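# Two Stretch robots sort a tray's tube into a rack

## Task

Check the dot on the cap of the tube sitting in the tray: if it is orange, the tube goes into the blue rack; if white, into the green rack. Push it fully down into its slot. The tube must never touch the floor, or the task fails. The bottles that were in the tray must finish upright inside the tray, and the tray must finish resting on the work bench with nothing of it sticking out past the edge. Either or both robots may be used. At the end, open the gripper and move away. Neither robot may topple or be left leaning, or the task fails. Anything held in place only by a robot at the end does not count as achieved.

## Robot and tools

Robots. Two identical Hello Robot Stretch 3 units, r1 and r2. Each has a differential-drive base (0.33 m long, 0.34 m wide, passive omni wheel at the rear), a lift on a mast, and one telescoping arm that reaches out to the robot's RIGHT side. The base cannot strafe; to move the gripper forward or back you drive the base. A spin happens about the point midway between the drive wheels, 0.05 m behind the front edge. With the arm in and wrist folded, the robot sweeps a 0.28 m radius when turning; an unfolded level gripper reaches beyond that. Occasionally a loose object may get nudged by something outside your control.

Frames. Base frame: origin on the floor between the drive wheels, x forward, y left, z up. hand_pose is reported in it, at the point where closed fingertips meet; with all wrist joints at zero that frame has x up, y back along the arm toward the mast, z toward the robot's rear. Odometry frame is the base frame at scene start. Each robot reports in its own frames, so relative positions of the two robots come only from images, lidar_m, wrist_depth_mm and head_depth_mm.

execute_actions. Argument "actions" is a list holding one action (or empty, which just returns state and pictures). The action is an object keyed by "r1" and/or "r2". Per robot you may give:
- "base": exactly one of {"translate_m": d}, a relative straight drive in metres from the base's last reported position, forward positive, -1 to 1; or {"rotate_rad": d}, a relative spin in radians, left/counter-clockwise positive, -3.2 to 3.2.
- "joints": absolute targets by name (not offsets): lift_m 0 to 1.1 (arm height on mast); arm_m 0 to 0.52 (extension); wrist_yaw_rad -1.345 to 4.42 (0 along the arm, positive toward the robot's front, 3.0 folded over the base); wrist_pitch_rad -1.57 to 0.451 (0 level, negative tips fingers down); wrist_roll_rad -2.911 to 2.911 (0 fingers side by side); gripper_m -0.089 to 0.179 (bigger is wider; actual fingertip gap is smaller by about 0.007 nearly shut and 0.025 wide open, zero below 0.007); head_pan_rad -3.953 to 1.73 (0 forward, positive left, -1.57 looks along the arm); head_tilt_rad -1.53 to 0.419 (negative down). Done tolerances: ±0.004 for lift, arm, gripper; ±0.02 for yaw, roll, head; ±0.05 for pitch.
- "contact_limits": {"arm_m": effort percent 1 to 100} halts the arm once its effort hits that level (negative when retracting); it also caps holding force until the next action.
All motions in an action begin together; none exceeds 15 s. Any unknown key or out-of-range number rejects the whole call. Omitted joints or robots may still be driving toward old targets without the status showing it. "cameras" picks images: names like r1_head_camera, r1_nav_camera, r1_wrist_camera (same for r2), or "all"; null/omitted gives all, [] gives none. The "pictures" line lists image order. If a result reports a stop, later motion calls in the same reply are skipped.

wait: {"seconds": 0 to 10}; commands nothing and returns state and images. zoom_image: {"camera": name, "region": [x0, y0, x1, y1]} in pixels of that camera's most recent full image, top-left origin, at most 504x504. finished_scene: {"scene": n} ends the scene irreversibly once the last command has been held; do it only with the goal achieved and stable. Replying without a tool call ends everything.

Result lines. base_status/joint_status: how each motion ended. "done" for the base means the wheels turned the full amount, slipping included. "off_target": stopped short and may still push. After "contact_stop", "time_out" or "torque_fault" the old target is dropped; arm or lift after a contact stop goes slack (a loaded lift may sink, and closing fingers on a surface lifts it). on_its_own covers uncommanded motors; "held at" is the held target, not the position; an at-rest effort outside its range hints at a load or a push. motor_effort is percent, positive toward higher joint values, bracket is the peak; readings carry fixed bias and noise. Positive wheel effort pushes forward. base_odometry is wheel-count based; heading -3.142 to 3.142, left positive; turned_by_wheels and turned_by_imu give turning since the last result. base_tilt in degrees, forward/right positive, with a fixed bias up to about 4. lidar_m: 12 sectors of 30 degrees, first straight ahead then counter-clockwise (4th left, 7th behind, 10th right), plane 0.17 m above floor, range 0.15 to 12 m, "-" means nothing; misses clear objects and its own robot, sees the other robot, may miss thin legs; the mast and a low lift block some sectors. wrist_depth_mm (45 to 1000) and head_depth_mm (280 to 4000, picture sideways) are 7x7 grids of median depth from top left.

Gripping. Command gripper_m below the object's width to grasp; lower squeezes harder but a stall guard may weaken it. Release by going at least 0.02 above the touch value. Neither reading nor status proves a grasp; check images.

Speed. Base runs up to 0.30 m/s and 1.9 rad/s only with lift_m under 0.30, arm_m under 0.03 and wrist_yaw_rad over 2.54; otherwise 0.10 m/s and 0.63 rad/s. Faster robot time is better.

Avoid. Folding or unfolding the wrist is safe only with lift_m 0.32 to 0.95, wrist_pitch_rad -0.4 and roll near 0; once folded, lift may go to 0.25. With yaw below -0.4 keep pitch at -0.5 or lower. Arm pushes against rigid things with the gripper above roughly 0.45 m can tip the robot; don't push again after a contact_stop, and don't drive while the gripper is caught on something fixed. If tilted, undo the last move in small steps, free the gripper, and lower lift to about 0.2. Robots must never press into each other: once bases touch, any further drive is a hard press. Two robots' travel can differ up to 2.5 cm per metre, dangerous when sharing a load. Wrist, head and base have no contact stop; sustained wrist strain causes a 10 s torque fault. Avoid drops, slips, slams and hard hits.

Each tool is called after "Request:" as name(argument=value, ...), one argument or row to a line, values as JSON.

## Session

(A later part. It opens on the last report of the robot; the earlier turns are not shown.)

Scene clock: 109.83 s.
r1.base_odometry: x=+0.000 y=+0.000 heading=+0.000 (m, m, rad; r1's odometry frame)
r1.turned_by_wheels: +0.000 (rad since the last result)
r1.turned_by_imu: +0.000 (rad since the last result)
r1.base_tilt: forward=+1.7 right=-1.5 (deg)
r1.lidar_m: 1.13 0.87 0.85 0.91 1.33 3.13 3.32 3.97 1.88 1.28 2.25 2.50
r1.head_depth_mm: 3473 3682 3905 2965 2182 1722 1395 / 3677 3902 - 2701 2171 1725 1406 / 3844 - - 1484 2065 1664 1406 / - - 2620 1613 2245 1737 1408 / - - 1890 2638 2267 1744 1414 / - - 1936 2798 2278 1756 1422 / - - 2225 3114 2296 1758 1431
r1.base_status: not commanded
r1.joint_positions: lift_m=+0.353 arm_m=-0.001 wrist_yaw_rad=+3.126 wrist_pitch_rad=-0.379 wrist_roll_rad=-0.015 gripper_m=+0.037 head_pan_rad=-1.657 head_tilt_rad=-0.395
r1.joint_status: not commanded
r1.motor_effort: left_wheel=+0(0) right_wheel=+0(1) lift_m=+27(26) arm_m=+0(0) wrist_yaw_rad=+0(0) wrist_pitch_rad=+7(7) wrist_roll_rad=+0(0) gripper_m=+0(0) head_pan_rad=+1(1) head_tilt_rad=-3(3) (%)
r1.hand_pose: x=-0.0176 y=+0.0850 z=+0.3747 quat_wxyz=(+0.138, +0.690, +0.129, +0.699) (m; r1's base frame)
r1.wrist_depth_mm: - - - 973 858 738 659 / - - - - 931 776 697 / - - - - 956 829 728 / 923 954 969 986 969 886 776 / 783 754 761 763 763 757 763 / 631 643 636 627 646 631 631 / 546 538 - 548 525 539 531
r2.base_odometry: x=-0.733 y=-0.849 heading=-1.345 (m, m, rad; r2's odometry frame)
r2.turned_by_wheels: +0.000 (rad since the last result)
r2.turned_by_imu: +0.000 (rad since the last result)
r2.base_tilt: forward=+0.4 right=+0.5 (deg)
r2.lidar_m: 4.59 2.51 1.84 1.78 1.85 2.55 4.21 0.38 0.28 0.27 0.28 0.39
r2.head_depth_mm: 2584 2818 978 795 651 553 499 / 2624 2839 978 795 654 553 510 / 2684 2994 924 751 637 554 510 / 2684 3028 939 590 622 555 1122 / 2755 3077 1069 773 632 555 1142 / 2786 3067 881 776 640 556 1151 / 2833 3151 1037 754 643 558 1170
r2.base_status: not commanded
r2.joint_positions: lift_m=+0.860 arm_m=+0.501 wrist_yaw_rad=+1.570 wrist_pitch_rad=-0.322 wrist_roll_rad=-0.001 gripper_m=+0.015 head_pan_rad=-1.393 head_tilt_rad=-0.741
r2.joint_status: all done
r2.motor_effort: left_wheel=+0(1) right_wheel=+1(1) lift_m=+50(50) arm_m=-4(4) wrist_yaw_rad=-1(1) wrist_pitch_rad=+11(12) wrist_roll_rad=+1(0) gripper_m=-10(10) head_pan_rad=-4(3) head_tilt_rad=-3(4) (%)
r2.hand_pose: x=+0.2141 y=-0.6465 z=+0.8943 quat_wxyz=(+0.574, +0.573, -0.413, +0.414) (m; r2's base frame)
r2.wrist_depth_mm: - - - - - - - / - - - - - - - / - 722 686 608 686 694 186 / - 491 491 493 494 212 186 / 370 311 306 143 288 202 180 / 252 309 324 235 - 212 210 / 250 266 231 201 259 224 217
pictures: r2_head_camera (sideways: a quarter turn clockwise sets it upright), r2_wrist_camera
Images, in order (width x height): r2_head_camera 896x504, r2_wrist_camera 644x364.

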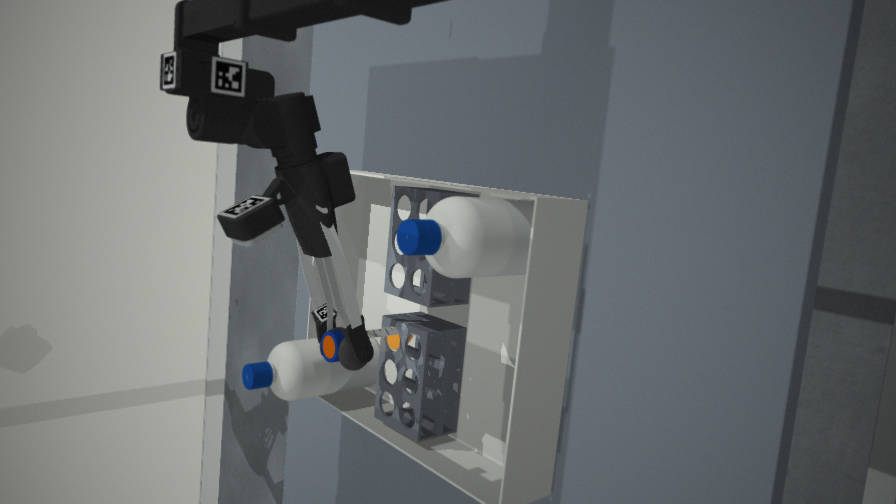

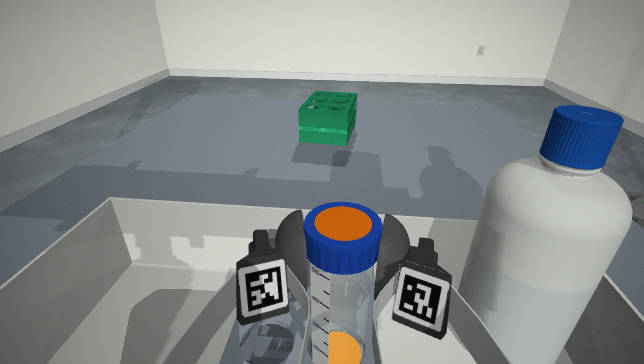

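Request:
execute_actions(
  actions=[
    {"r2":{"joints":{"lift_m":0.96,"gripper_m":0.008}}},
  ],
  cameras=[],
)

Request:
execute_actions(
  actions=[
    {"r2":{"base":{"translate_m":-0.52},"joints":{"head_pan_rad":-1.25}}},
  ],
  cameras=["r2_head_camera","r2_wrist_camera","r1_head_camera"],
)

Scene clock: 115.13 s.
r1.base_odometry: x=+0.000 y=+0.000 heading=+0.000 (m, m, rad; r1's odometry frame)
r1.turned_by_wheels: +0.000 (rad since the last result)
r1.turned_by_imu: -0.001 (rad since the last result)
r1.base_tilt: forward=+1.6 right=-1.5 (deg)
r1.lidar_m: 1.12 0.87 0.85 0.91 1.32 3.13 3.34 3.95 1.89 1.28 2.25 2.51
r1.head_depth_mm: 3493 3743 3966 2958 2182 1713 1395 / 3653 3880 - 2683 2155 1710 1400 / 3869 - - 1487 2070 1663 1402 / - - 2641 1619 2273 1741 1413 / - - 1858 2644 2273 1745 1417 / - - 2343 2794 2287 1764 1426 / - - 2240 3104 2295 1757 1423
r1.base_status: not commanded
r1.joint_positions: lift_m=+0.353 arm_m=-0.001 wrist_yaw_rad=+3.126 wrist_pitch_rad=-0.379 wrist_roll_rad=-0.015 gripper_m=+0.037 head_pan_rad=-1.657 head_tilt_rad=-0.395
r1.joint_status: not commanded
r1.motor_effort: left_wheel=+0(0) right_wheel=-1(0) lift_m=+27(26) arm_m=+0(0) wrist_yaw_rad=+0(1) wrist_pitch_rad=+7(7) wrist_roll_rad=+0(0) gripper_m=+0(0) head_pan_rad=+2(2) head_tilt_rad=-3(3) (%)
r1.hand_pose: x=-0.0176 y=+0.0850 z=+0.3747 quat_wxyz=(+0.138, +0.690, +0.129, +0.699) (m; r1's base frame)
r1.wrist_depth_mm: - - - - 843 731 645 / - - - - 917 776 686 / - - - - 981 845 737 / 946 968 972 972 974 853 771 / 779 747 760 749 791 747 757 / 628 623 644 636 633 631 628 / 530 533 - 552 531 535 533
r2.base_odometry: x=-0.733 y=-0.849 heading=-1.345 (m, m, rad; r2's odometry frame)
r2.turned_by_wheels: +0.000 (rad since the last result)
r2.turned_by_imu: -0.001 (rad since the last result)
r2.base_tilt: forward=+0.3 right=+0.6 (deg)
r2.lidar_m: 4.57 2.49 1.84 1.78 1.85 2.55 4.21 0.38 0.28 0.27 0.28 0.38
r2.head_depth_mm: 2491 2899 1019 795 652 552 499 / 2555 3007 1021 796 653 554 510 / 2628 2896 984 750 637 554 509 / 2690 3026 932 590 622 555 1119 / 2744 3043 915 773 632 556 1142 / 2771 3086 889 775 640 557 1142 / 2805 3152 1037 754 642 558 1172
r2.base_status: not commanded
r2.joint_positions: lift_m=+0.960 arm_m=+0.501 wrist_yaw_rad=+1.570 wrist_pitch_rad=-0.322 wrist_roll_rad=-0.001 gripper_m=+0.009 head_pan_rad=-1.393 head_tilt_rad=-0.741
r2.joint_status: all done
r2.motor_effort: left_wheel=+0(0) right_wheel=+1(1) lift_m=+50(51) arm_m=-4(4) wrist_yaw_rad=-1(1) wrist_pitch_rad=+12(11) wrist_roll_rad=+1(1) gripper_m=-12(47) head_pan_rad=-4(3) head_tilt_rad=-4(5) (%)
r2.hand_pose: x=+0.2141 y=-0.6465 z=+0.9944 quat_wxyz=(+0.574, +0.573, -0.413, +0.414) (m; r2's base frame)
r2.wrist_depth_mm: - - - - - - - / - - - - - - - / - - - - - - - / - - 704 671 717 757 - / - 543 546 142 548 549 - / 450 434 469 347 - 239 492 / 382 356 368 302 355 230 386
pictures: none
No camera images: the call's "cameras" was empty. Leave "cameras" out to get every camera's image.

Scene clock: 121.27 s.
r1.base_odometry: x=+0.000 y=+0.000 heading=+0.000 (m, m, rad; r1's odometry frame)
r1.turned_by_wheels: +0.000 (rad since the last result)
r1.turned_by_imu: -0.002 (rad since the last result)
r1.base_tilt: forward=+1.6 right=-1.5 (deg)
r1.lidar_m: 1.12 0.87 0.85 0.91 1.32 3.13 3.34 3.94 1.88 1.27 2.25 2.50
r1.head_depth_mm: 3496 3700 3919 2938 2190 1718 1397 / 3661 3911 - 2678 2165 1725 1400 / 3873 - - 1483 2069 1665 1406 / - - - 1620 2262 1735 1411 / - - 1963 2626 2262 1757 1421 / - - 2333 2816 2279 1751 1421 / - - 2234 3094 2296 1775 1428
r1.base_status: not commanded
r1.joint_positions: lift_m=+0.353 arm_m=-0.001 wrist_yaw_rad=+3.126 wrist_pitch_rad=-0.379 wrist_roll_rad=-0.015 gripper_m=+0.037 head_pan_rad=-1.657 head_tilt_rad=-0.395
r1.joint_status: not commanded
r1.motor_effort: left_wheel=+0(0) right_wheel=-1(0) lift_m=+26(27) arm_m=+0(0) wrist_yaw_rad=+0(0) wrist_pitch_rad=+7(7) wrist_roll_rad=-1(0) gripper_m=+0(0) head_pan_rad=+1(2) head_tilt_rad=-3(4) (%)
r1.hand_pose: x=-0.0176 y=+0.0850 z=+0.3747 quat_wxyz=(+0.138, +0.690, +0.129, +0.699) (m; r1's base frame)
r1.wrist_depth_mm: - - - 973 838 731 652 / - - - - 889 773 688 / - - - - - 831 722 / 963 935 954 981 971 874 781 / 762 758 760 764 776 762 771 / 621 627 641 626 673 634 626 / 537 528 - 550 536 525 542
r2.base_odometry: x=-0.850 y=-0.342 heading=-1.345 (m, m, rad; r2's odometry frame)
r2.turned_by_wheels: +0.000 (rad since the last result)
r2.turned_by_imu: +0.002 (rad since the last result)
r2.base_tilt: forward=+0.4 right=+0.5 (deg)
r2.lidar_m: 1.07 2.50 1.85 1.78 1.85 2.56 3.69 3.84 3.10 0.25 0.27 0.38
r2.head_depth_mm: 2548 2813 2377 850 1492 1303 1161 / 2614 - 1020 796 651 554 500 / 2687 2970 1023 774 653 554 511 / 2772 3087 987 762 655 554 1122 / 2860 3202 1029 802 657 556 1167 / 2957 3243 1031 803 657 557 1187 / 3065 3375 960 803 658 570 1149
r2.base_status: done
r2.joint_positions: lift_m=+0.960 arm_m=+0.501 wrist_yaw_rad=+1.570 wrist_pitch_rad=-0.322 wrist_roll_rad=-0.001 gripper_m=+0.009 head_pan_rad=-1.257 head_tilt_rad=-0.741
r2.joint_status: all done
r2.motor_effort: left_wheel=-1(5) right_wheel=+1(3) lift_m=+49(49) arm_m=-4(4) wrist_yaw_rad=-1(1) wrist_pitch_rad=+12(11) wrist_roll_rad=+0(0) gripper_m=-12(13) head_pan_rad=+4(22) head_tilt_rad=-4(4) (%)
r2.hand_pose: x=+0.2141 y=-0.6465 z=+0.9944 quat_wxyz=(+0.574, +0.573, -0.413, +0.414) (m; r2's base frame)
r2.wrist_depth_mm: - - - - - - - / - - - - - - - / - - 842 856 809 - - / - 783 569 611 707 745 - / - 548 550 142 540 553 - / 452 455 470 441 - 455 494 / 383 386 379 371 374 387 387
pictures: r1_head_camera (sideways: a quarter turn clockwise sets it upright), r2_head_camera (sideways: a quarter turn clockwise sets it upright), r2_wrist_camera
Images, in order (width x height): r1_head_camera 896x504, r2_head_camera 896x504, r2_wrist_camera 644x364.

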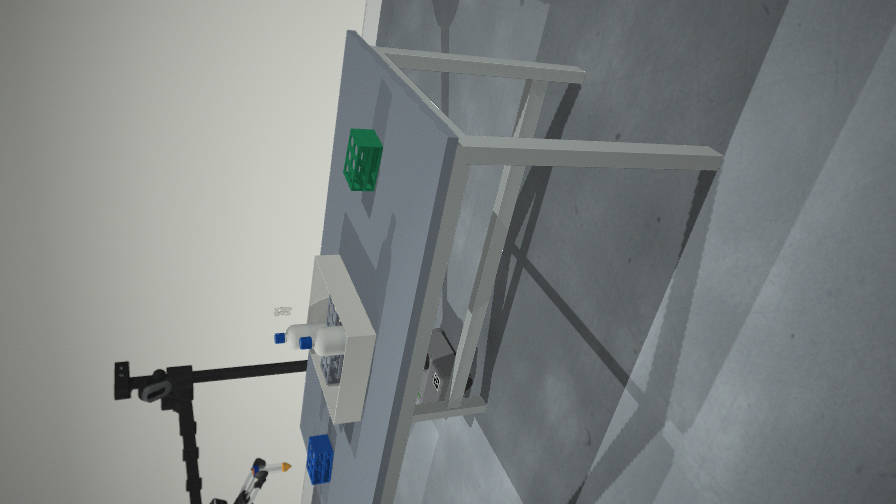

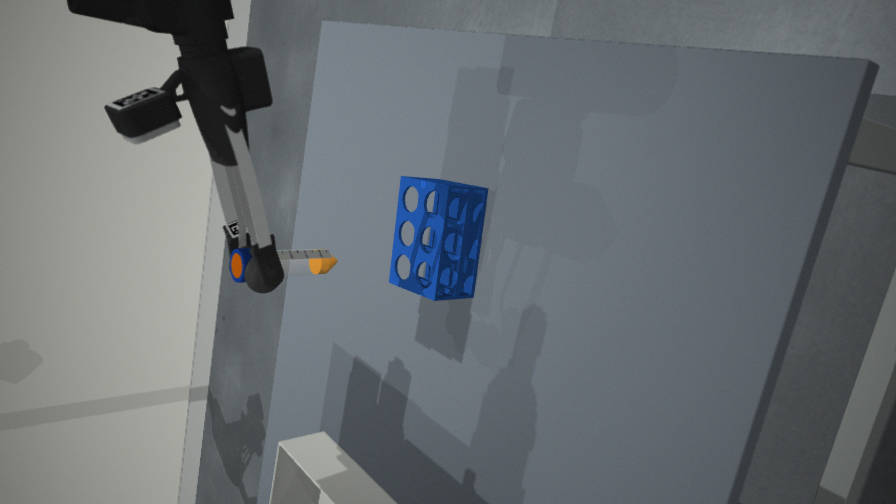

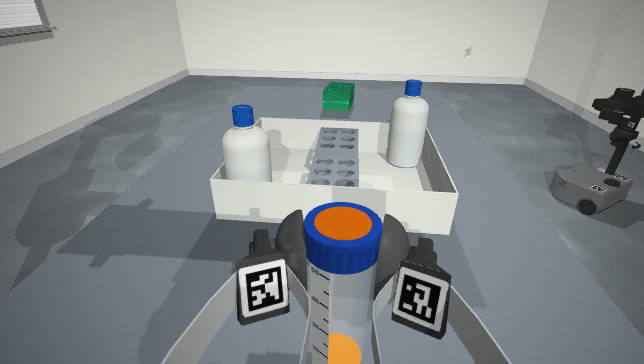

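Request:
execute_actions(
  actions=[
    {"r2":{"joints":{"lift_m":0.905}}},
  ],
  cameras=["r2_head_camera","r1_head_camera"],
)

Request:
zoom_image(
  camera="r2_head_camera",
  region=[260,160,500,320],
)

Request:
zoom_image(
  camera="r1_head_camera",
  region=[240,424,360,504],
)

Scene clock: 130.47 s.
r1.base_odometry: x=+0.000 y=+0.000 heading=+0.000 (m, m, rad; r1's odometry frame)
r1.turned_by_wheels: +0.000 (rad since the last result)
r1.turned_by_imu: -0.001 (rad since the last result)
r1.base_tilt: forward=+1.7 right=-1.5 (deg)
r1.lidar_m: 1.12 0.87 0.85 0.91 1.32 3.12 3.35 3.93 1.88 1.27 2.25 2.51
r1.head_depth_mm: 3449 3719 3947 2950 2183 1711 1396 / 3651 3858 - 2684 2163 1724 1397 / 3834 - - 1488 2071 1670 1410 / - - - 1617 2264 1735 1408 / - - 1975 2664 2262 1745 1418 / - - 2336 2832 2282 1757 1419 / - - 2173 3109 2311 1771 1433
r1.base_status: not commanded
r1.joint_positions: lift_m=+0.353 arm_m=-0.001 wrist_yaw_rad=+3.126 wrist_pitch_rad=-0.379 wrist_roll_rad=-0.015 gripper_m=+0.037 head_pan_rad=-1.657 head_tilt_rad=-0.395
r1.joint_status: not commanded
r1.motor_effort: left_wheel=+0(0) right_wheel=-1(0) lift_m=+27(27) arm_m=+0(0) wrist_yaw_rad=+0(0) wrist_pitch_rad=+7(7) wrist_roll_rad=+0(0) gripper_m=+0(0) head_pan_rad=+1(1) head_tilt_rad=-3(3) (%)
r1.hand_pose: x=-0.0176 y=+0.0850 z=+0.3747 quat_wxyz=(+0.138, +0.690, +0.129, +0.699) (m; r1's base frame)
r1.wrist_depth_mm: - - - - 859 738 647 / - - - - 913 787 690 / - - - - 986 830 714 / 969 980 961 956 972 853 781 / 765 762 752 742 769 766 770 / 610 627 630 637 649 636 626 / 535 528 - 555 538 527 528
r2.base_odometry: x=-0.850 y=-0.342 heading=-1.345 (m, m, rad; r2's odometry frame)
r2.turned_by_wheels: +0.000 (rad since the last result)
r2.turned_by_imu: -0.001 (rad since the last result)
r2.base_tilt: forward=+0.4 right=+0.5 (deg)
r2.lidar_m: 1.07 2.50 1.85 1.78 1.86 2.57 3.69 3.86 3.09 0.25 0.27 0.38
r2.head_depth_mm: 2550 2812 1016 848 1484 1306 1157 / 2632 2885 962 794 653 553 499 / 2692 3054 982 773 654 553 510 / 2760 3111 948 763 655 556 1126 / 2885 3180 1027 800 656 557 1160 / 2961 3225 1029 801 657 558 1189 / 3065 3365 960 806 658 571 1147
r2.base_status: not commanded
r2.joint_positions: lift_m=+0.905 arm_m=+0.501 wrist_yaw_rad=+1.570 wrist_pitch_rad=-0.322 wrist_roll_rad=-0.001 gripper_m=+0.009 head_pan_rad=-1.257 head_tilt_rad=-0.741
r2.joint_status: all done
r2.motor_effort: left_wheel=+0(0) right_wheel=+1(1) lift_m=+23(42) arm_m=-4(4) wrist_yaw_rad=-1(1) wrist_pitch_rad=+12(12) wrist_roll_rad=+0(1) gripper_m=-12(12) head_pan_rad=+4(4) head_tilt_rad=-5(5) (%)
r2.hand_pose: x=+0.2141 y=-0.6465 z=+0.9403 quat_wxyz=(+0.574, +0.573, -0.413, +0.414) (m; r2's base frame)
r2.wrist_depth_mm: - - - - - - - / - - - - - - - / - - 523 749 720 - - / - 584 535 533 510 602 - / 466 455 459 142 465 466 512 / 377 380 390 369 - 382 387 / 317 322 317 313 313 325 324
pictures: r1_head_camera (sideways: a quarter turn clockwise sets it upright), r2_head_camera (sideways: a quarter turn clockwise sets it upright)
Images, in order (width x height): r1_head_camera 896x504, r2_head_camera 896x504.

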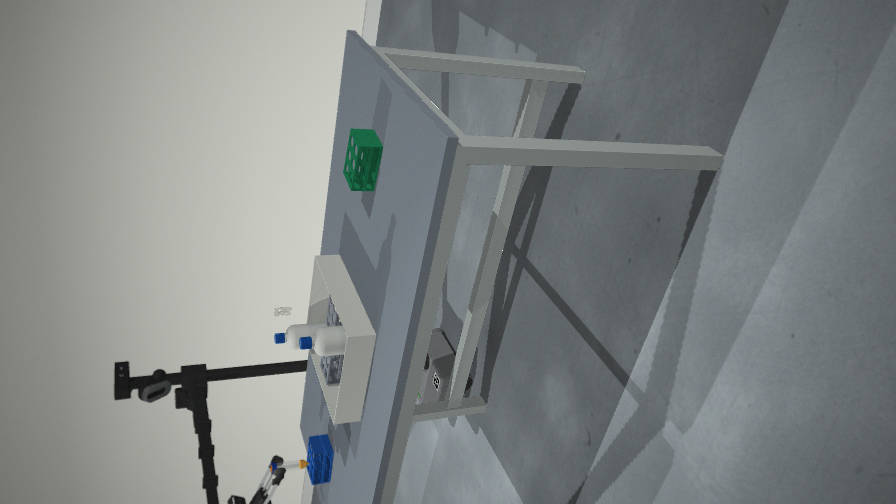

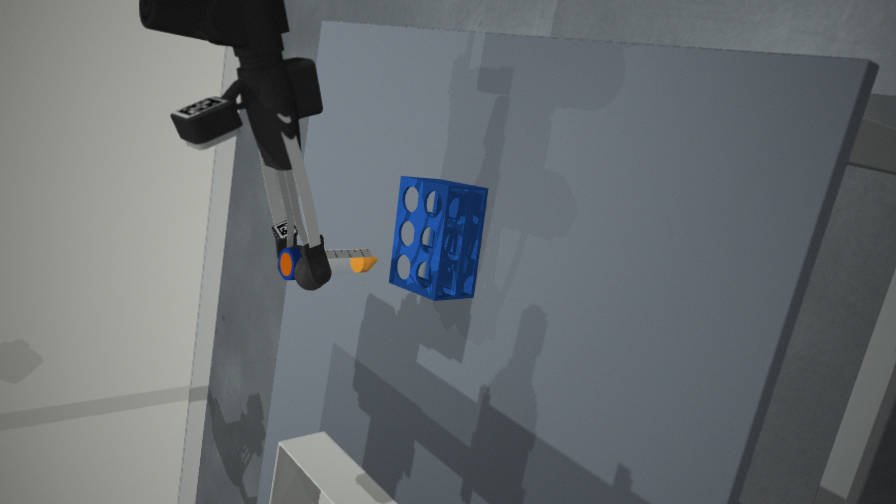

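Region (260, 160, 500, 320) of r2_head_camera's 896x504 image, scaled by 2.100, with more detail than that image has.

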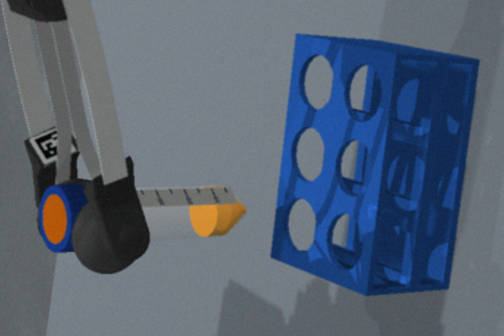

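Region (240, 424, 360, 504) of r1_head_camera's 896x504 image, scaled by 4.200, with more detail than that image has.

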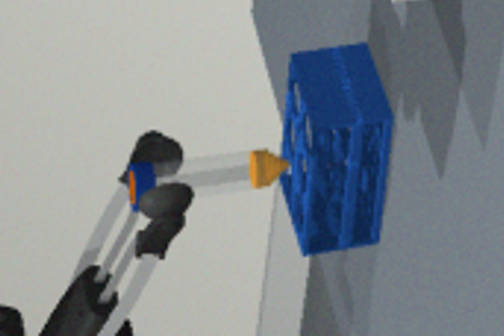

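Request:
execute_actions(
  actions=[
    {"r2":{"joints":{"arm_m":0.472}}},
  ],
  cameras=[],
)

Request:
execute_actions(
  actions=[
    {"r2":{"joints":{"lift_m":0.885}}},
  ],
  cameras=["r2_head_camera","r1_head_camera","r2_wrist_camera"],
)

Request:
zoom_image(
  camera="r2_head_camera",
  region=[260,160,500,320],
)

Request:
zoom_image(
  camera="r1_head_camera",
  region=[240,424,360,504],
)

Scene clock: 139.60 s.
r1.base_odometry: x=+0.000 y=+0.000 heading=+0.000 (m, m, rad; r1's odometry frame)
r1.turned_by_wheels: +0.000 (rad since the last result)
r1.turned_by_imu: -0.001 (rad since the last result)
r1.base_tilt: forward=+1.6 right=-1.6 (deg)
r1.lidar_m: 1.12 0.87 0.85 0.91 1.33 3.12 3.34 3.97 1.88 1.27 2.25 2.51
r1.head_depth_mm: 3440 3697 3877 2975 2168 1710 1402 / 3655 3961 - 2666 2156 1724 1401 / 3858 - - 1485 2075 1665 1405 / - - - 1611 2270 1737 1413 / - - 1970 2642 2274 1747 1418 / - - 2335 2823 2289 1746 1424 / - - 2167 3109 2310 1764 1430
r1.base_status: not commanded
r1.joint_positions: lift_m=+0.353 arm_m=-0.001 wrist_yaw_rad=+3.126 wrist_pitch_rad=-0.379 wrist_roll_rad=-0.015 gripper_m=+0.037 head_pan_rad=-1.657 head_tilt_rad=-0.395
r1.joint_status: not commanded
r1.motor_effort: left_wheel=+0(0) right_wheel=+0(1) lift_m=+26(27) arm_m=+0(0) wrist_yaw_rad=+0(0) wrist_pitch_rad=+7(7) wrist_roll_rad=+0(0) gripper_m=+0(0) head_pan_rad=+1(1) head_tilt_rad=-3(4) (%)
r1.hand_pose: x=-0.0176 y=+0.0850 z=+0.3747 quat_wxyz=(+0.138, +0.690, +0.129, +0.699) (m; r1's base frame)
r1.wrist_depth_mm: - - - 996 840 745 661 / - - - - 898 768 688 / - - - - 961 846 723 / 938 961 960 986 974 861 763 / 772 762 745 768 755 786 762 / 627 614 640 626 638 619 623 / 535 531 - 555 532 543 539
r2.base_odometry: x=-0.850 y=-0.342 heading=-1.345 (m, m, rad; r2's odometry frame)
r2.turned_by_wheels: +0.000 (rad since the last result)
r2.turned_by_imu: -0.001 (rad since the last result)
r2.base_tilt: forward=+0.4 right=+0.5 (deg)
r2.lidar_m: 1.07 2.50 1.84 1.78 1.85 2.56 3.70 3.84 3.09 0.25 0.27 0.38
r2.head_depth_mm: 2541 2817 1020 847 1490 1301 1161 / 2612 2885 943 797 652 553 499 / 2693 3022 982 772 654 554 510 / 2783 3085 985 764 654 555 1119 / 2858 3201 1030 802 657 556 1159 / 2957 3229 1030 801 656 558 1191 / 3060 3360 962 801 659 571 1146
r2.base_status: not commanded
r2.joint_positions: lift_m=+0.905 arm_m=+0.472 wrist_yaw_rad=+1.570 wrist_pitch_rad=-0.322 wrist_roll_rad=-0.001 gripper_m=+0.009 head_pan_rad=-1.257 head_tilt_rad=-0.741
r2.joint_status: all done
r2.motor_effort: left_wheel=-1(1) right_wheel=+1(1) lift_m=+23(23) arm_m=-4(4) wrist_yaw_rad=-1(1) wrist_pitch_rad=+11(12) wrist_roll_rad=+1(1) gripper_m=-12(12) head_pan_rad=+3(4) head_tilt_rad=-5(4) (%)
r2.hand_pose: x=+0.2141 y=-0.6175 z=+0.9403 quat_wxyz=(+0.574, +0.573, -0.413, +0.414) (m; r2's base frame)
r2.wrist_depth_mm: - - - - - - - / - - - - - - - / - - 712 707 701 954 - / - 587 544 525 512 567 - / - 456 461 142 461 465 472 / 376 376 395 368 - 380 382 / 320 321 316 312 313 324 326
pictures: none
No camera images: the call's "cameras" was empty. Leave "cameras" out to get every camera's image.

Scene clock: 140.53 s.
r1.base_odometry: x=+0.000 y=+0.000 heading=+0.000 (m, m, rad; r1's odometry frame)
r1.turned_by_wheels: +0.000 (rad since the last result)
r1.turned_by_imu: +0.000 (rad since the last result)
r1.base_tilt: forward=+1.6 right=-1.6 (deg)
r1.lidar_m: 1.12 0.87 0.85 0.91 1.33 3.13 3.34 3.96 1.89 1.28 2.25 2.50
r1.head_depth_mm: 3488 3720 3921 2983 2188 1715 1400 / 3644 3898 - 2679 2161 1731 1406 / 3834 - - 1490 2073 1663 1411 / - - - 1615 2265 1745 1407 / - - 1957 2630 2287 1740 1411 / - - 2333 2837 2284 1749 1428 / - - 2169 3080 2301 1763 1425
r1.base_status: not commanded
r1.joint_positions: lift_m=+0.353 arm_m=-0.001 wrist_yaw_rad=+3.126 wrist_pitch_rad=-0.379 wrist_roll_rad=-0.015 gripper_m=+0.037 head_pan_rad=-1.657 head_tilt_rad=-0.395
r1.joint_status: not commanded
r1.motor_effort: left_wheel=+0(0) right_wheel=-1(0) lift_m=+27(27) arm_m=+0(0) wrist_yaw_rad=-1(0) wrist_pitch_rad=+7(7) wrist_roll_rad=+0(0) gripper_m=+0(0) head_pan_rad=+1(1) head_tilt_rad=-3(3) (%)
r1.hand_pose: x=-0.0176 y=+0.0850 z=+0.3747 quat_wxyz=(+0.138, +0.690, +0.129, +0.699) (m; r1's base frame)
r1.wrist_depth_mm: - - - - 857 749 655 / - - - - 891 793 695 / - - - - 998 829 732 / 975 980 950 981 957 864 789 / 775 778 758 755 774 749 740 / 632 637 635 622 651 640 621 / 531 535 - 550 534 530 530
r2.base_odometry: x=-0.850 y=-0.342 heading=-1.345 (m, m, rad; r2's odometry frame)
r2.turned_by_wheels: +0.000 (rad since the last result)
r2.turned_by_imu: +0.000 (rad since the last result)
r2.base_tilt: forward=+0.4 right=+0.5 (deg)
r2.lidar_m: 1.07 2.50 1.85 1.78 1.86 2.56 3.69 3.85 3.07 0.25 0.27 0.38
r2.head_depth_mm: 2533 2807 976 848 1481 1304 1160 / 2626 2913 941 795 653 553 500 / 2694 3033 981 773 655 554 510 / 2780 3087 1067 757 656 554 1124 / 2852 3196 1028 801 657 556 1165 / 2961 3266 1032 801 657 557 1187 / 3055 3373 963 804 658 570 1149
r2.base_status: not commanded
r2.joint_positions: lift_m=+0.885 arm_m=+0.472 wrist_yaw_rad=+1.570 wrist_pitch_rad=-0.322 wrist_roll_rad=-0.001 gripper_m=+0.009 head_pan_rad=-1.257 head_tilt_rad=-0.741
r2.joint_status: all done
r2.motor_effort: left_wheel=-1(0) right_wheel=+1(1) lift_m=+24(23) arm_m=-4(4) wrist_yaw_rad=-1(1) wrist_pitch_rad=+12(11) wrist_roll_rad=+0(0) gripper_m=-12(12) head_pan_rad=+4(4) head_tilt_rad=-4(4) (%)
r2.hand_pose: x=+0.2141 y=-0.6175 z=+0.9203 quat_wxyz=(+0.574, +0.573, -0.413, +0.414) (m; r2's base frame)
r2.wrist_depth_mm: - - - - - - - / - - - - - - - / - - 532 569 707 851 - / - 547 523 514 506 527 - / 432 423 423 142 429 427 431 / 350 348 364 339 - 354 354 / 299 298 294 223 290 301 303
pictures: r1_head_camera (sideways: a quarter turn clockwise sets it upright), r2_head_camera (sideways: a quarter turn clockwise sets it upright), r2_wrist_camera
Images, in order (width x height): r1_head_camera 896x504, r2_head_camera 896x504, r2_wrist_camera 644x364.

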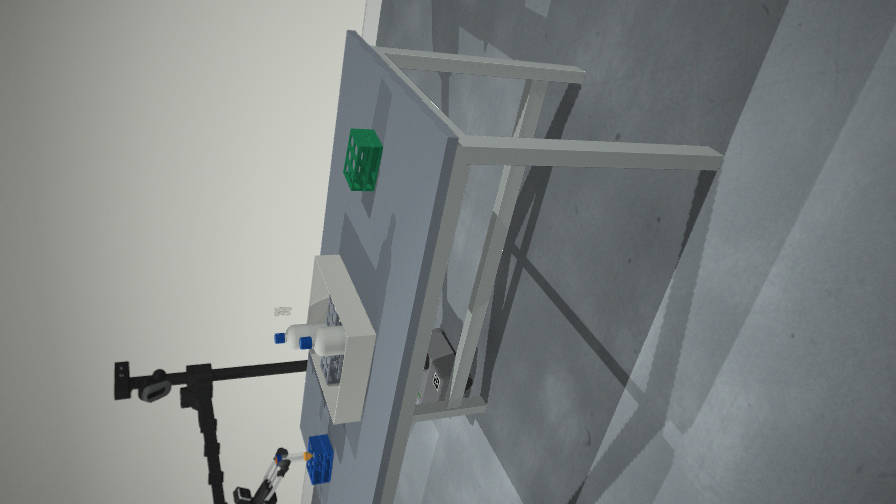

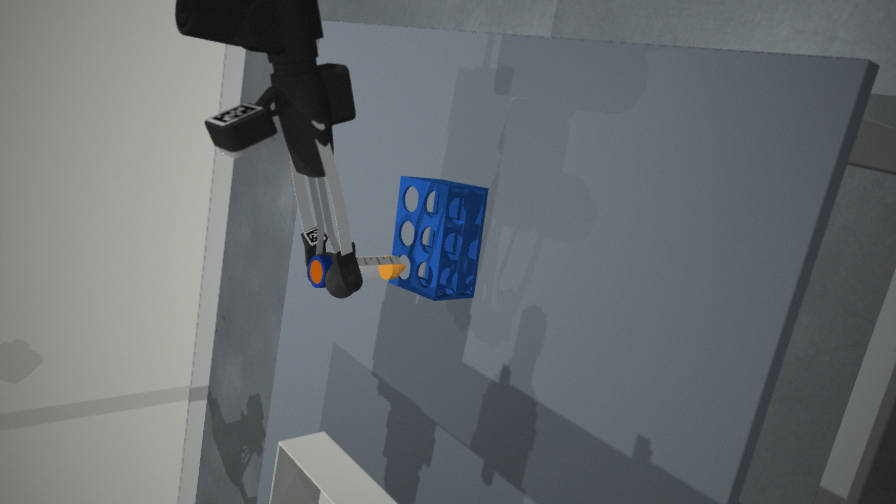

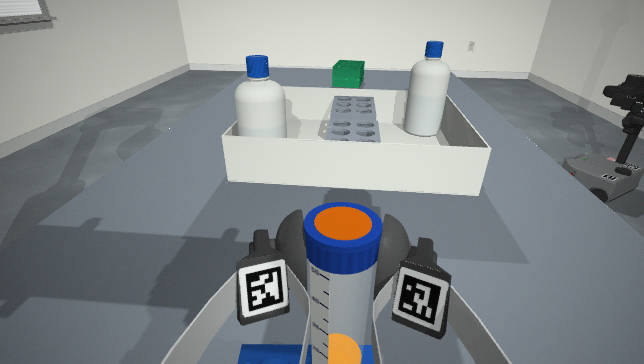

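Region (260, 160, 500, 320) of r2_head_camera's 896x504 image, scaled by 2.100, with more detail than that image has.

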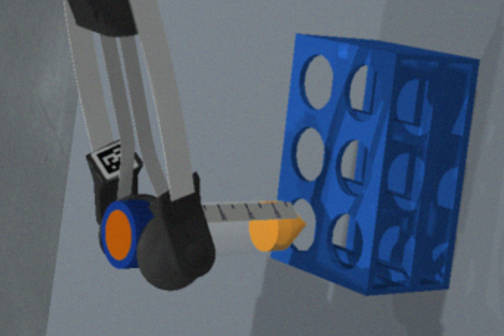

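Region (240, 424, 360, 504) of r1_head_camera's 896x504 image, scaled by 4.200, with more detail than that image has.

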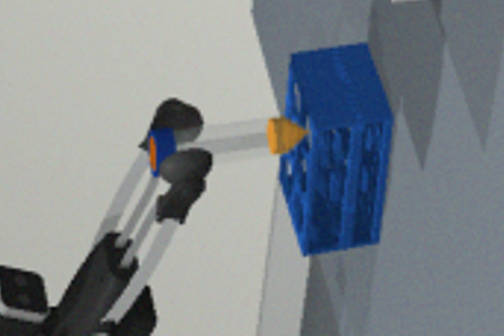

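Request:
execute_actions(
  actions=[
    {"r2":{"joints":{"lift_m":0.865}}},
  ],
  cameras=["r2_head_camera","r2_wrist_camera"],
)

Request:
zoom_image(
  camera="r2_head_camera",
  region=[260,160,500,320],
)

Scene clock: 144.30 s.
r1.base_odometry: x=+0.000 y=+0.000 heading=+0.000 (m, m, rad; r1's odometry frame)
r1.turned_by_wheels: +0.000 (rad since the last result)
r1.turned_by_imu: -0.001 (rad since the last result)
r1.base_tilt: forward=+1.7 right=-1.5 (deg)
r1.lidar_m: 1.12 0.87 0.85 0.91 1.33 3.13 3.33 3.97 1.88 1.28 2.25 2.51
r1.head_depth_mm: 3455 3716 3941 2966 2187 1713 1392 / 3627 3915 - 2675 2153 1723 1404 / 3844 - - 1484 2072 1660 1411 / - - - 1618 2257 1741 1416 / - - 1977 2645 2277 1745 1418 / - - 2336 2810 2289 1749 1422 / - - 2179 3137 2302 1765 1436
r1.base_status: not commanded
r1.joint_positions: lift_m=+0.353 arm_m=-0.001 wrist_yaw_rad=+3.126 wrist_pitch_rad=-0.379 wrist_roll_rad=-0.015 gripper_m=+0.037 head_pan_rad=-1.657 head_tilt_rad=-0.395
r1.joint_status: not commanded
r1.motor_effort: left_wheel=+0(0) right_wheel=+0(1) lift_m=+27(27) arm_m=+0(0) wrist_yaw_rad=+0(1) wrist_pitch_rad=+7(7) wrist_roll_rad=+0(0) gripper_m=+0(0) head_pan_rad=+2(1) head_tilt_rad=-3(3) (%)
r1.hand_pose: x=-0.0176 y=+0.0850 z=+0.3747 quat_wxyz=(+0.138, +0.690, +0.129, +0.699) (m; r1's base frame)
r1.wrist_depth_mm: - - - 984 852 737 644 / - - - - 913 774 707 / - - - - 962 836 728 / 944 954 971 998 970 862 785 / 768 760 746 761 790 760 756 / 624 635 637 626 638 630 619 / 526 536 - 548 535 541 532
r2.base_odometry: x=-0.850 y=-0.342 heading=-1.345 (m, m, rad; r2's odometry frame)
r2.turned_by_wheels: +0.000 (rad since the last result)
r2.turned_by_imu: -0.001 (rad since the last result)
r2.base_tilt: forward=+0.4 right=+0.5 (deg)
r2.lidar_m: 1.07 2.50 1.85 1.78 1.85 2.57 3.69 3.86 3.09 0.25 0.27 0.38
r2.head_depth_mm: 2551 2801 978 848 1499 1306 1156 / 2622 2910 945 796 652 553 499 / 2703 3018 1841 770 654 555 510 / 2761 3083 1072 762 654 556 1120 / 2863 3212 1029 800 656 555 1160 / 2963 3243 1034 801 656 558 1188 / 3056 3339 963 803 660 570 1148
r2.base_status: not commanded
r2.joint_positions: lift_m=+0.865 arm_m=+0.472 wrist_yaw_rad=+1.570 wrist_pitch_rad=-0.322 wrist_roll_rad=-0.001 gripper_m=+0.009 head_pan_rad=-1.257 head_tilt_rad=-0.741
r2.joint_status: all done
r2.motor_effort: left_wheel=+0(0) right_wheel=+2(1) lift_m=+24(24) arm_m=-4(4) wrist_yaw_rad=-1(1) wrist_pitch_rad=+12(12) wrist_roll_rad=+1(0) gripper_m=-13(12) head_pan_rad=+4(3) head_tilt_rad=-5(4) (%)
r2.hand_pose: x=+0.2141 y=-0.6175 z=+0.9003 quat_wxyz=(+0.574, +0.573, -0.413, +0.414) (m; r2's base frame)
r2.wrist_depth_mm: - - - - - - - / - - - - 752 - - / - - 519 506 639 669 - / - 505 505 509 498 494 545 / 391 392 392 142 396 399 400 / 321 323 337 310 - 328 331 / 275 276 225 201 269 278 279
pictures: r2_head_camera (sideways: a quarter turn clockwise sets it upright), r2_wrist_camera
Images, in order (width x height): r2_head_camera 896x504, r2_wrist_camera 644x364.

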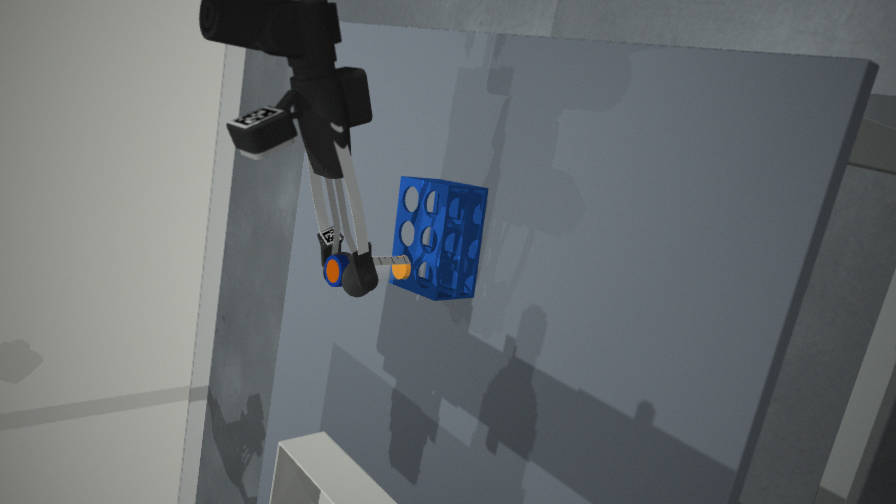

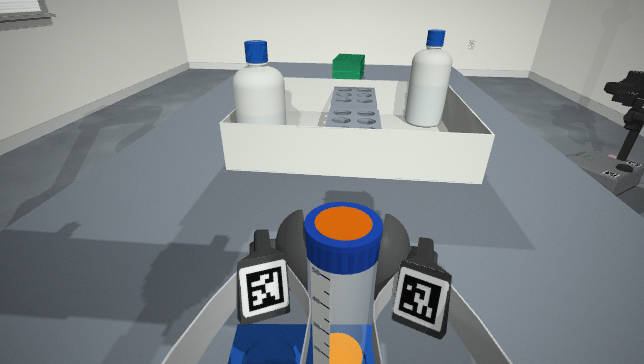

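Region (260, 160, 500, 320) of r2_head_camera's 896x504 image, scaled by 2.100, with more detail than that image has.

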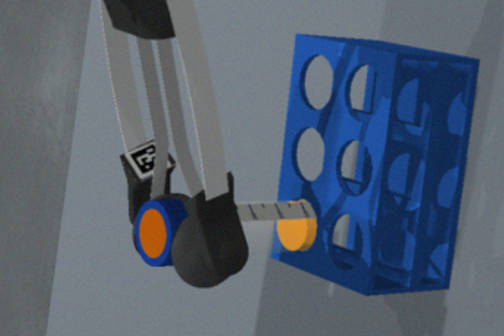

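Request:
execute_actions(
  actions=[
    {"r2":{"base":{"translate_m":-0.003},"joints":{"lift_m":0.83}}},
  ],
  cameras=["r2_head_camera","r2_wrist_camera"],
)

Request:
execute_actions(
  actions=[
    {"r2":{"joints":{"lift_m":0.815}}},
  ],
  cameras=["r2_head_camera","r2_wrist_camera"],
)

Scene clock: 149.80 s.
r1.base_odometry: x=+0.000 y=+0.000 heading=+0.000 (m, m, rad; r1's odometry frame)
r1.turned_by_wheels: +0.000 (rad since the last result)
r1.turned_by_imu: -0.001 (rad since the last result)
r1.base_tilt: forward=+1.7 right=-1.6 (deg)
r1.lidar_m: 1.12 0.87 0.85 0.91 1.33 3.12 3.35 3.95 1.88 1.27 2.25 2.51
r1.head_depth_mm: 3490 3716 3932 2974 2182 1710 1399 / 3628 3915 - 2689 2161 1722 1404 / 3837 - - 1485 2067 1672 1408 / - - - 1620 2253 1735 1412 / - - 1966 2638 2268 1746 1418 / - - 2349 2807 2286 1749 1427 / - - 2176 3097 2289 1761 1424
r1.base_status: not commanded
r1.joint_positions: lift_m=+0.353 arm_m=-0.001 wrist_yaw_rad=+3.126 wrist_pitch_rad=-0.379 wrist_roll_rad=-0.015 gripper_m=+0.037 head_pan_rad=-1.657 head_tilt_rad=-0.395
r1.joint_status: not commanded
r1.motor_effort: left_wheel=+0(0) right_wheel=-1(0) lift_m=+27(27) arm_m=+0(0) wrist_yaw_rad=-1(0) wrist_pitch_rad=+7(7) wrist_roll_rad=+0(0) gripper_m=+1(0) head_pan_rad=+2(2) head_tilt_rad=-3(3) (%)
r1.hand_pose: x=-0.0176 y=+0.0850 z=+0.3747 quat_wxyz=(+0.138, +0.690, +0.129, +0.699) (m; r1's base frame)
r1.wrist_depth_mm: - - - 993 851 732 652 / - - - - 901 776 691 / - - - - 984 832 719 / 970 969 947 982 964 875 762 / 774 778 759 756 764 760 770 / 629 620 638 628 642 625 621 / 533 534 - 552 533 530 536
r2.base_odometry: x=-0.850 y=-0.340 heading=-1.345 (m, m, rad; r2's odometry frame)
r2.turned_by_wheels: +0.000 (rad since the last result)
r2.turned_by_imu: -0.001 (rad since the last result)
r2.base_tilt: forward=+0.4 right=+0.5 (deg)
r2.lidar_m: 1.07 2.51 1.85 1.78 1.86 2.57 3.68 3.85 3.07 0.25 0.27 0.38
r2.head_depth_mm: 2575 2845 2255 876 1531 1300 1158 / 2644 2921 2740 795 652 554 500 / 2716 3036 1069 772 654 553 509 / 2774 3090 1066 756 654 555 1126 / 2851 3171 1028 800 656 556 1167 / 2950 3214 1032 801 657 557 1185 / 3005 3370 967 805 659 571 1149
r2.base_status: done
r2.joint_positions: lift_m=+0.830 arm_m=+0.472 wrist_yaw_rad=+1.570 wrist_pitch_rad=-0.318 wrist_roll_rad=-0.001 gripper_m=+0.009 head_pan_rad=-1.257 head_tilt_rad=-0.741
r2.joint_status: all done
r2.motor_effort: left_wheel=-1(4) right_wheel=+1(3) lift_m=+23(24) arm_m=-4(4) wrist_yaw_rad=-1(1) wrist_pitch_rad=+10(11) wrist_roll_rad=+0(1) gripper_m=-13(12) head_pan_rad=+4(4) head_tilt_rad=-4(3) (%)
r2.hand_pose: x=+0.2145 y=-0.6175 z=+0.8661 quat_wxyz=(+0.574, +0.573, -0.414, +0.415) (m; r2's base frame)
r2.wrist_depth_mm: - - - - - - - / - - 792 754 692 - - / - 600 514 490 477 528 - / 444 428 434 437 435 441 446 / 340 338 340 142 341 342 345 / 278 277 287 192 - 281 283 / 235 236 168 165 230 238 239
pictures: r2_head_camera (sideways: a quarter turn clockwise sets it upright), r2_wrist_camera
Images, in order (width x height): r2_head_camera 896x504, r2_wrist_camera 644x364.

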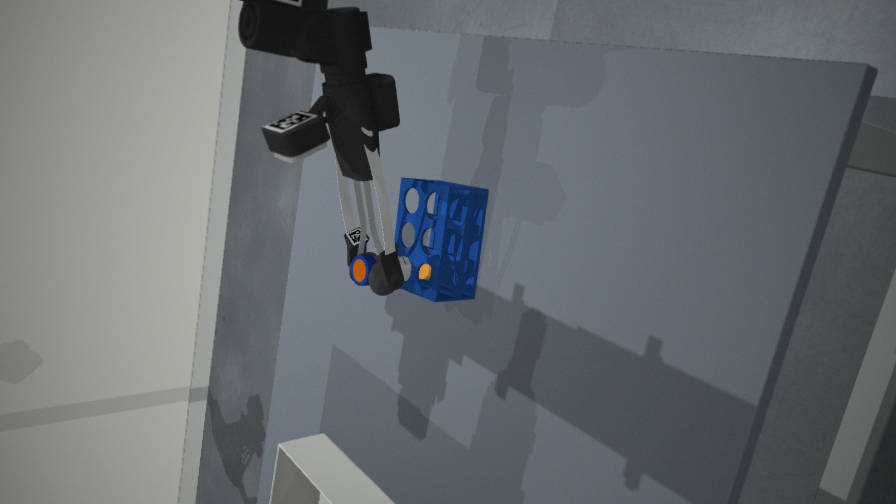

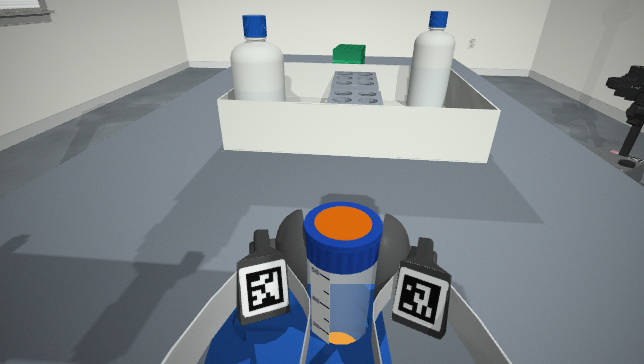

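Scene clock: 150.70 s.
r1.base_odometry: x=+0.000 y=+0.000 heading=+0.000 (m, m, rad; r1's odometry frame)
r1.turned_by_wheels: +0.000 (rad since the last result)
r1.turned_by_imu: +0.000 (rad since the last result)
r1.base_tilt: forward=+1.7 right=-1.5 (deg)
r1.lidar_m: 1.12 0.87 0.85 0.91 1.33 3.13 3.34 3.96 1.88 1.28 2.25 2.51
r1.head_depth_mm: 3441 3692 3890 2941 2186 1724 1395 / 3647 3916 - 2669 2168 1721 1393 / 3850 - - 1483 2068 1659 1403 / - - - 1620 2260 1737 1414 / - - 1962 2632 2265 1747 1418 / - - 2347 2815 2286 1761 1423 / - - 2165 3101 2293 1766 1426
r1.base_status: not commanded
r1.joint_positions: lift_m=+0.353 arm_m=-0.001 wrist_yaw_rad=+3.126 wrist_pitch_rad=-0.379 wrist_roll_rad=-0.015 gripper_m=+0.037 head_pan_rad=-1.657 head_tilt_rad=-0.395
r1.joint_status: not commanded
r1.motor_effort: left_wheel=+0(0) right_wheel=+0(0) lift_m=+27(26) arm_m=+0(0) wrist_yaw_rad=+0(0) wrist_pitch_rad=+7(7) wrist_roll_rad=+0(0) gripper_m=+0(0) head_pan_rad=+1(1) head_tilt_rad=-3(3) (%)
r1.hand_pose: x=-0.0176 y=+0.0850 z=+0.3747 quat_wxyz=(+0.138, +0.690, +0.129, +0.699) (m; r1's base frame)
r1.wrist_depth_mm: - - - 996 852 738 655 / - - - - 917 795 690 / - - - - 978 834 718 / 930 962 981 962 948 859 778 / 761 756 758 773 790 770 766 / 625 627 633 613 646 619 624 / 534 535 - 549 526 536 522
r2.base_odometry: x=-0.850 y=-0.340 heading=-1.346 (m, m, rad; r2's odometry frame)
r2.turned_by_wheels: +0.000 (rad since the last result)
r2.turned_by_imu: -0.001 (rad since the last result)
r2.base_tilt: forward=+0.4 right=+0.5 (deg)
r2.lidar_m: 1.07 2.50 1.85 1.78 1.86 2.56 3.69 3.85 3.09 0.25 0.27 0.38
r2.head_depth_mm: 2553 2851 - 876 1528 1324 1157 / 2640 2948 2759 796 653 553 499 / 2705 3011 1067 773 654 553 510 / 2784 3077 1050 755 656 555 1119 / 2866 3225 1028 801 656 557 1165 / 2937 3242 1029 804 658 557 1189 / 3040 3365 969 805 659 570 1143
r2.base_status: not commanded
r2.joint_positions: lift_m=+0.816 arm_m=+0.472 wrist_yaw_rad=+1.570 wrist_pitch_rad=-0.264 wrist_roll_rad=-0.001 gripper_m=+0.009 head_pan_rad=-1.257 head_tilt_rad=-0.741
r2.joint_status: all done
r2.motor_effort: left_wheel=-3(4) right_wheel=+5(5) lift_m=+16(22) arm_m=-4(4) wrist_yaw_rad=-1(1) wrist_pitch_rad=-20(21) wrist_roll_rad=+0(0) gripper_m=-12(12) head_pan_rad=+4(3) head_tilt_rad=-4(5) (%)
r2.hand_pose: x=+0.2197 y=-0.6175 z=+0.8644 quat_wxyz=(+0.562, +0.561, -0.429, +0.430) (m; r2's base frame)
r2.wrist_depth_mm: - - - - - - - / - - - - 766 - - / - - 508 491 478 651 - / - 463 464 471 471 477 481 / 348 351 354 142 359 359 364 / 282 283 293 192 - 288 289 / 234 237 189 169 232 241 243
pictures: r2_head_camera (sideways: a quarter turn clockwise sets it upright), r2_wrist_camera
Images, in order (width x height): r2_head_camera 896x504, r2_wrist_camera 644x364.

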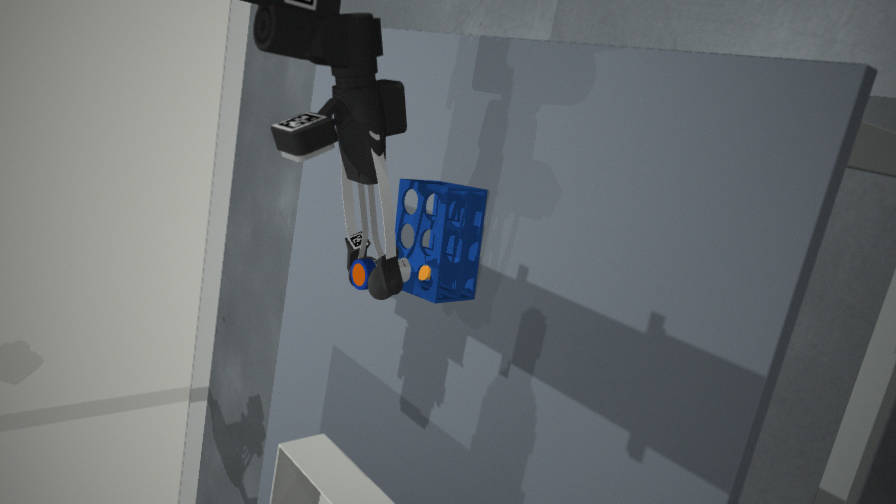

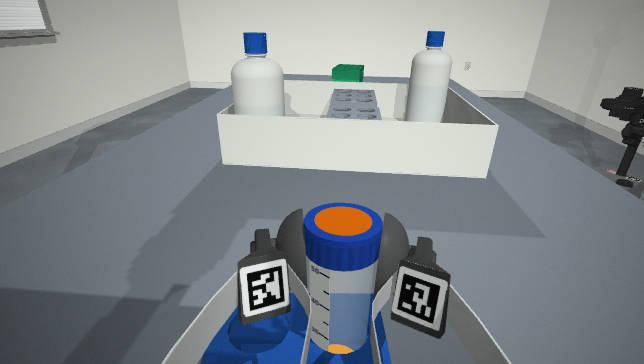

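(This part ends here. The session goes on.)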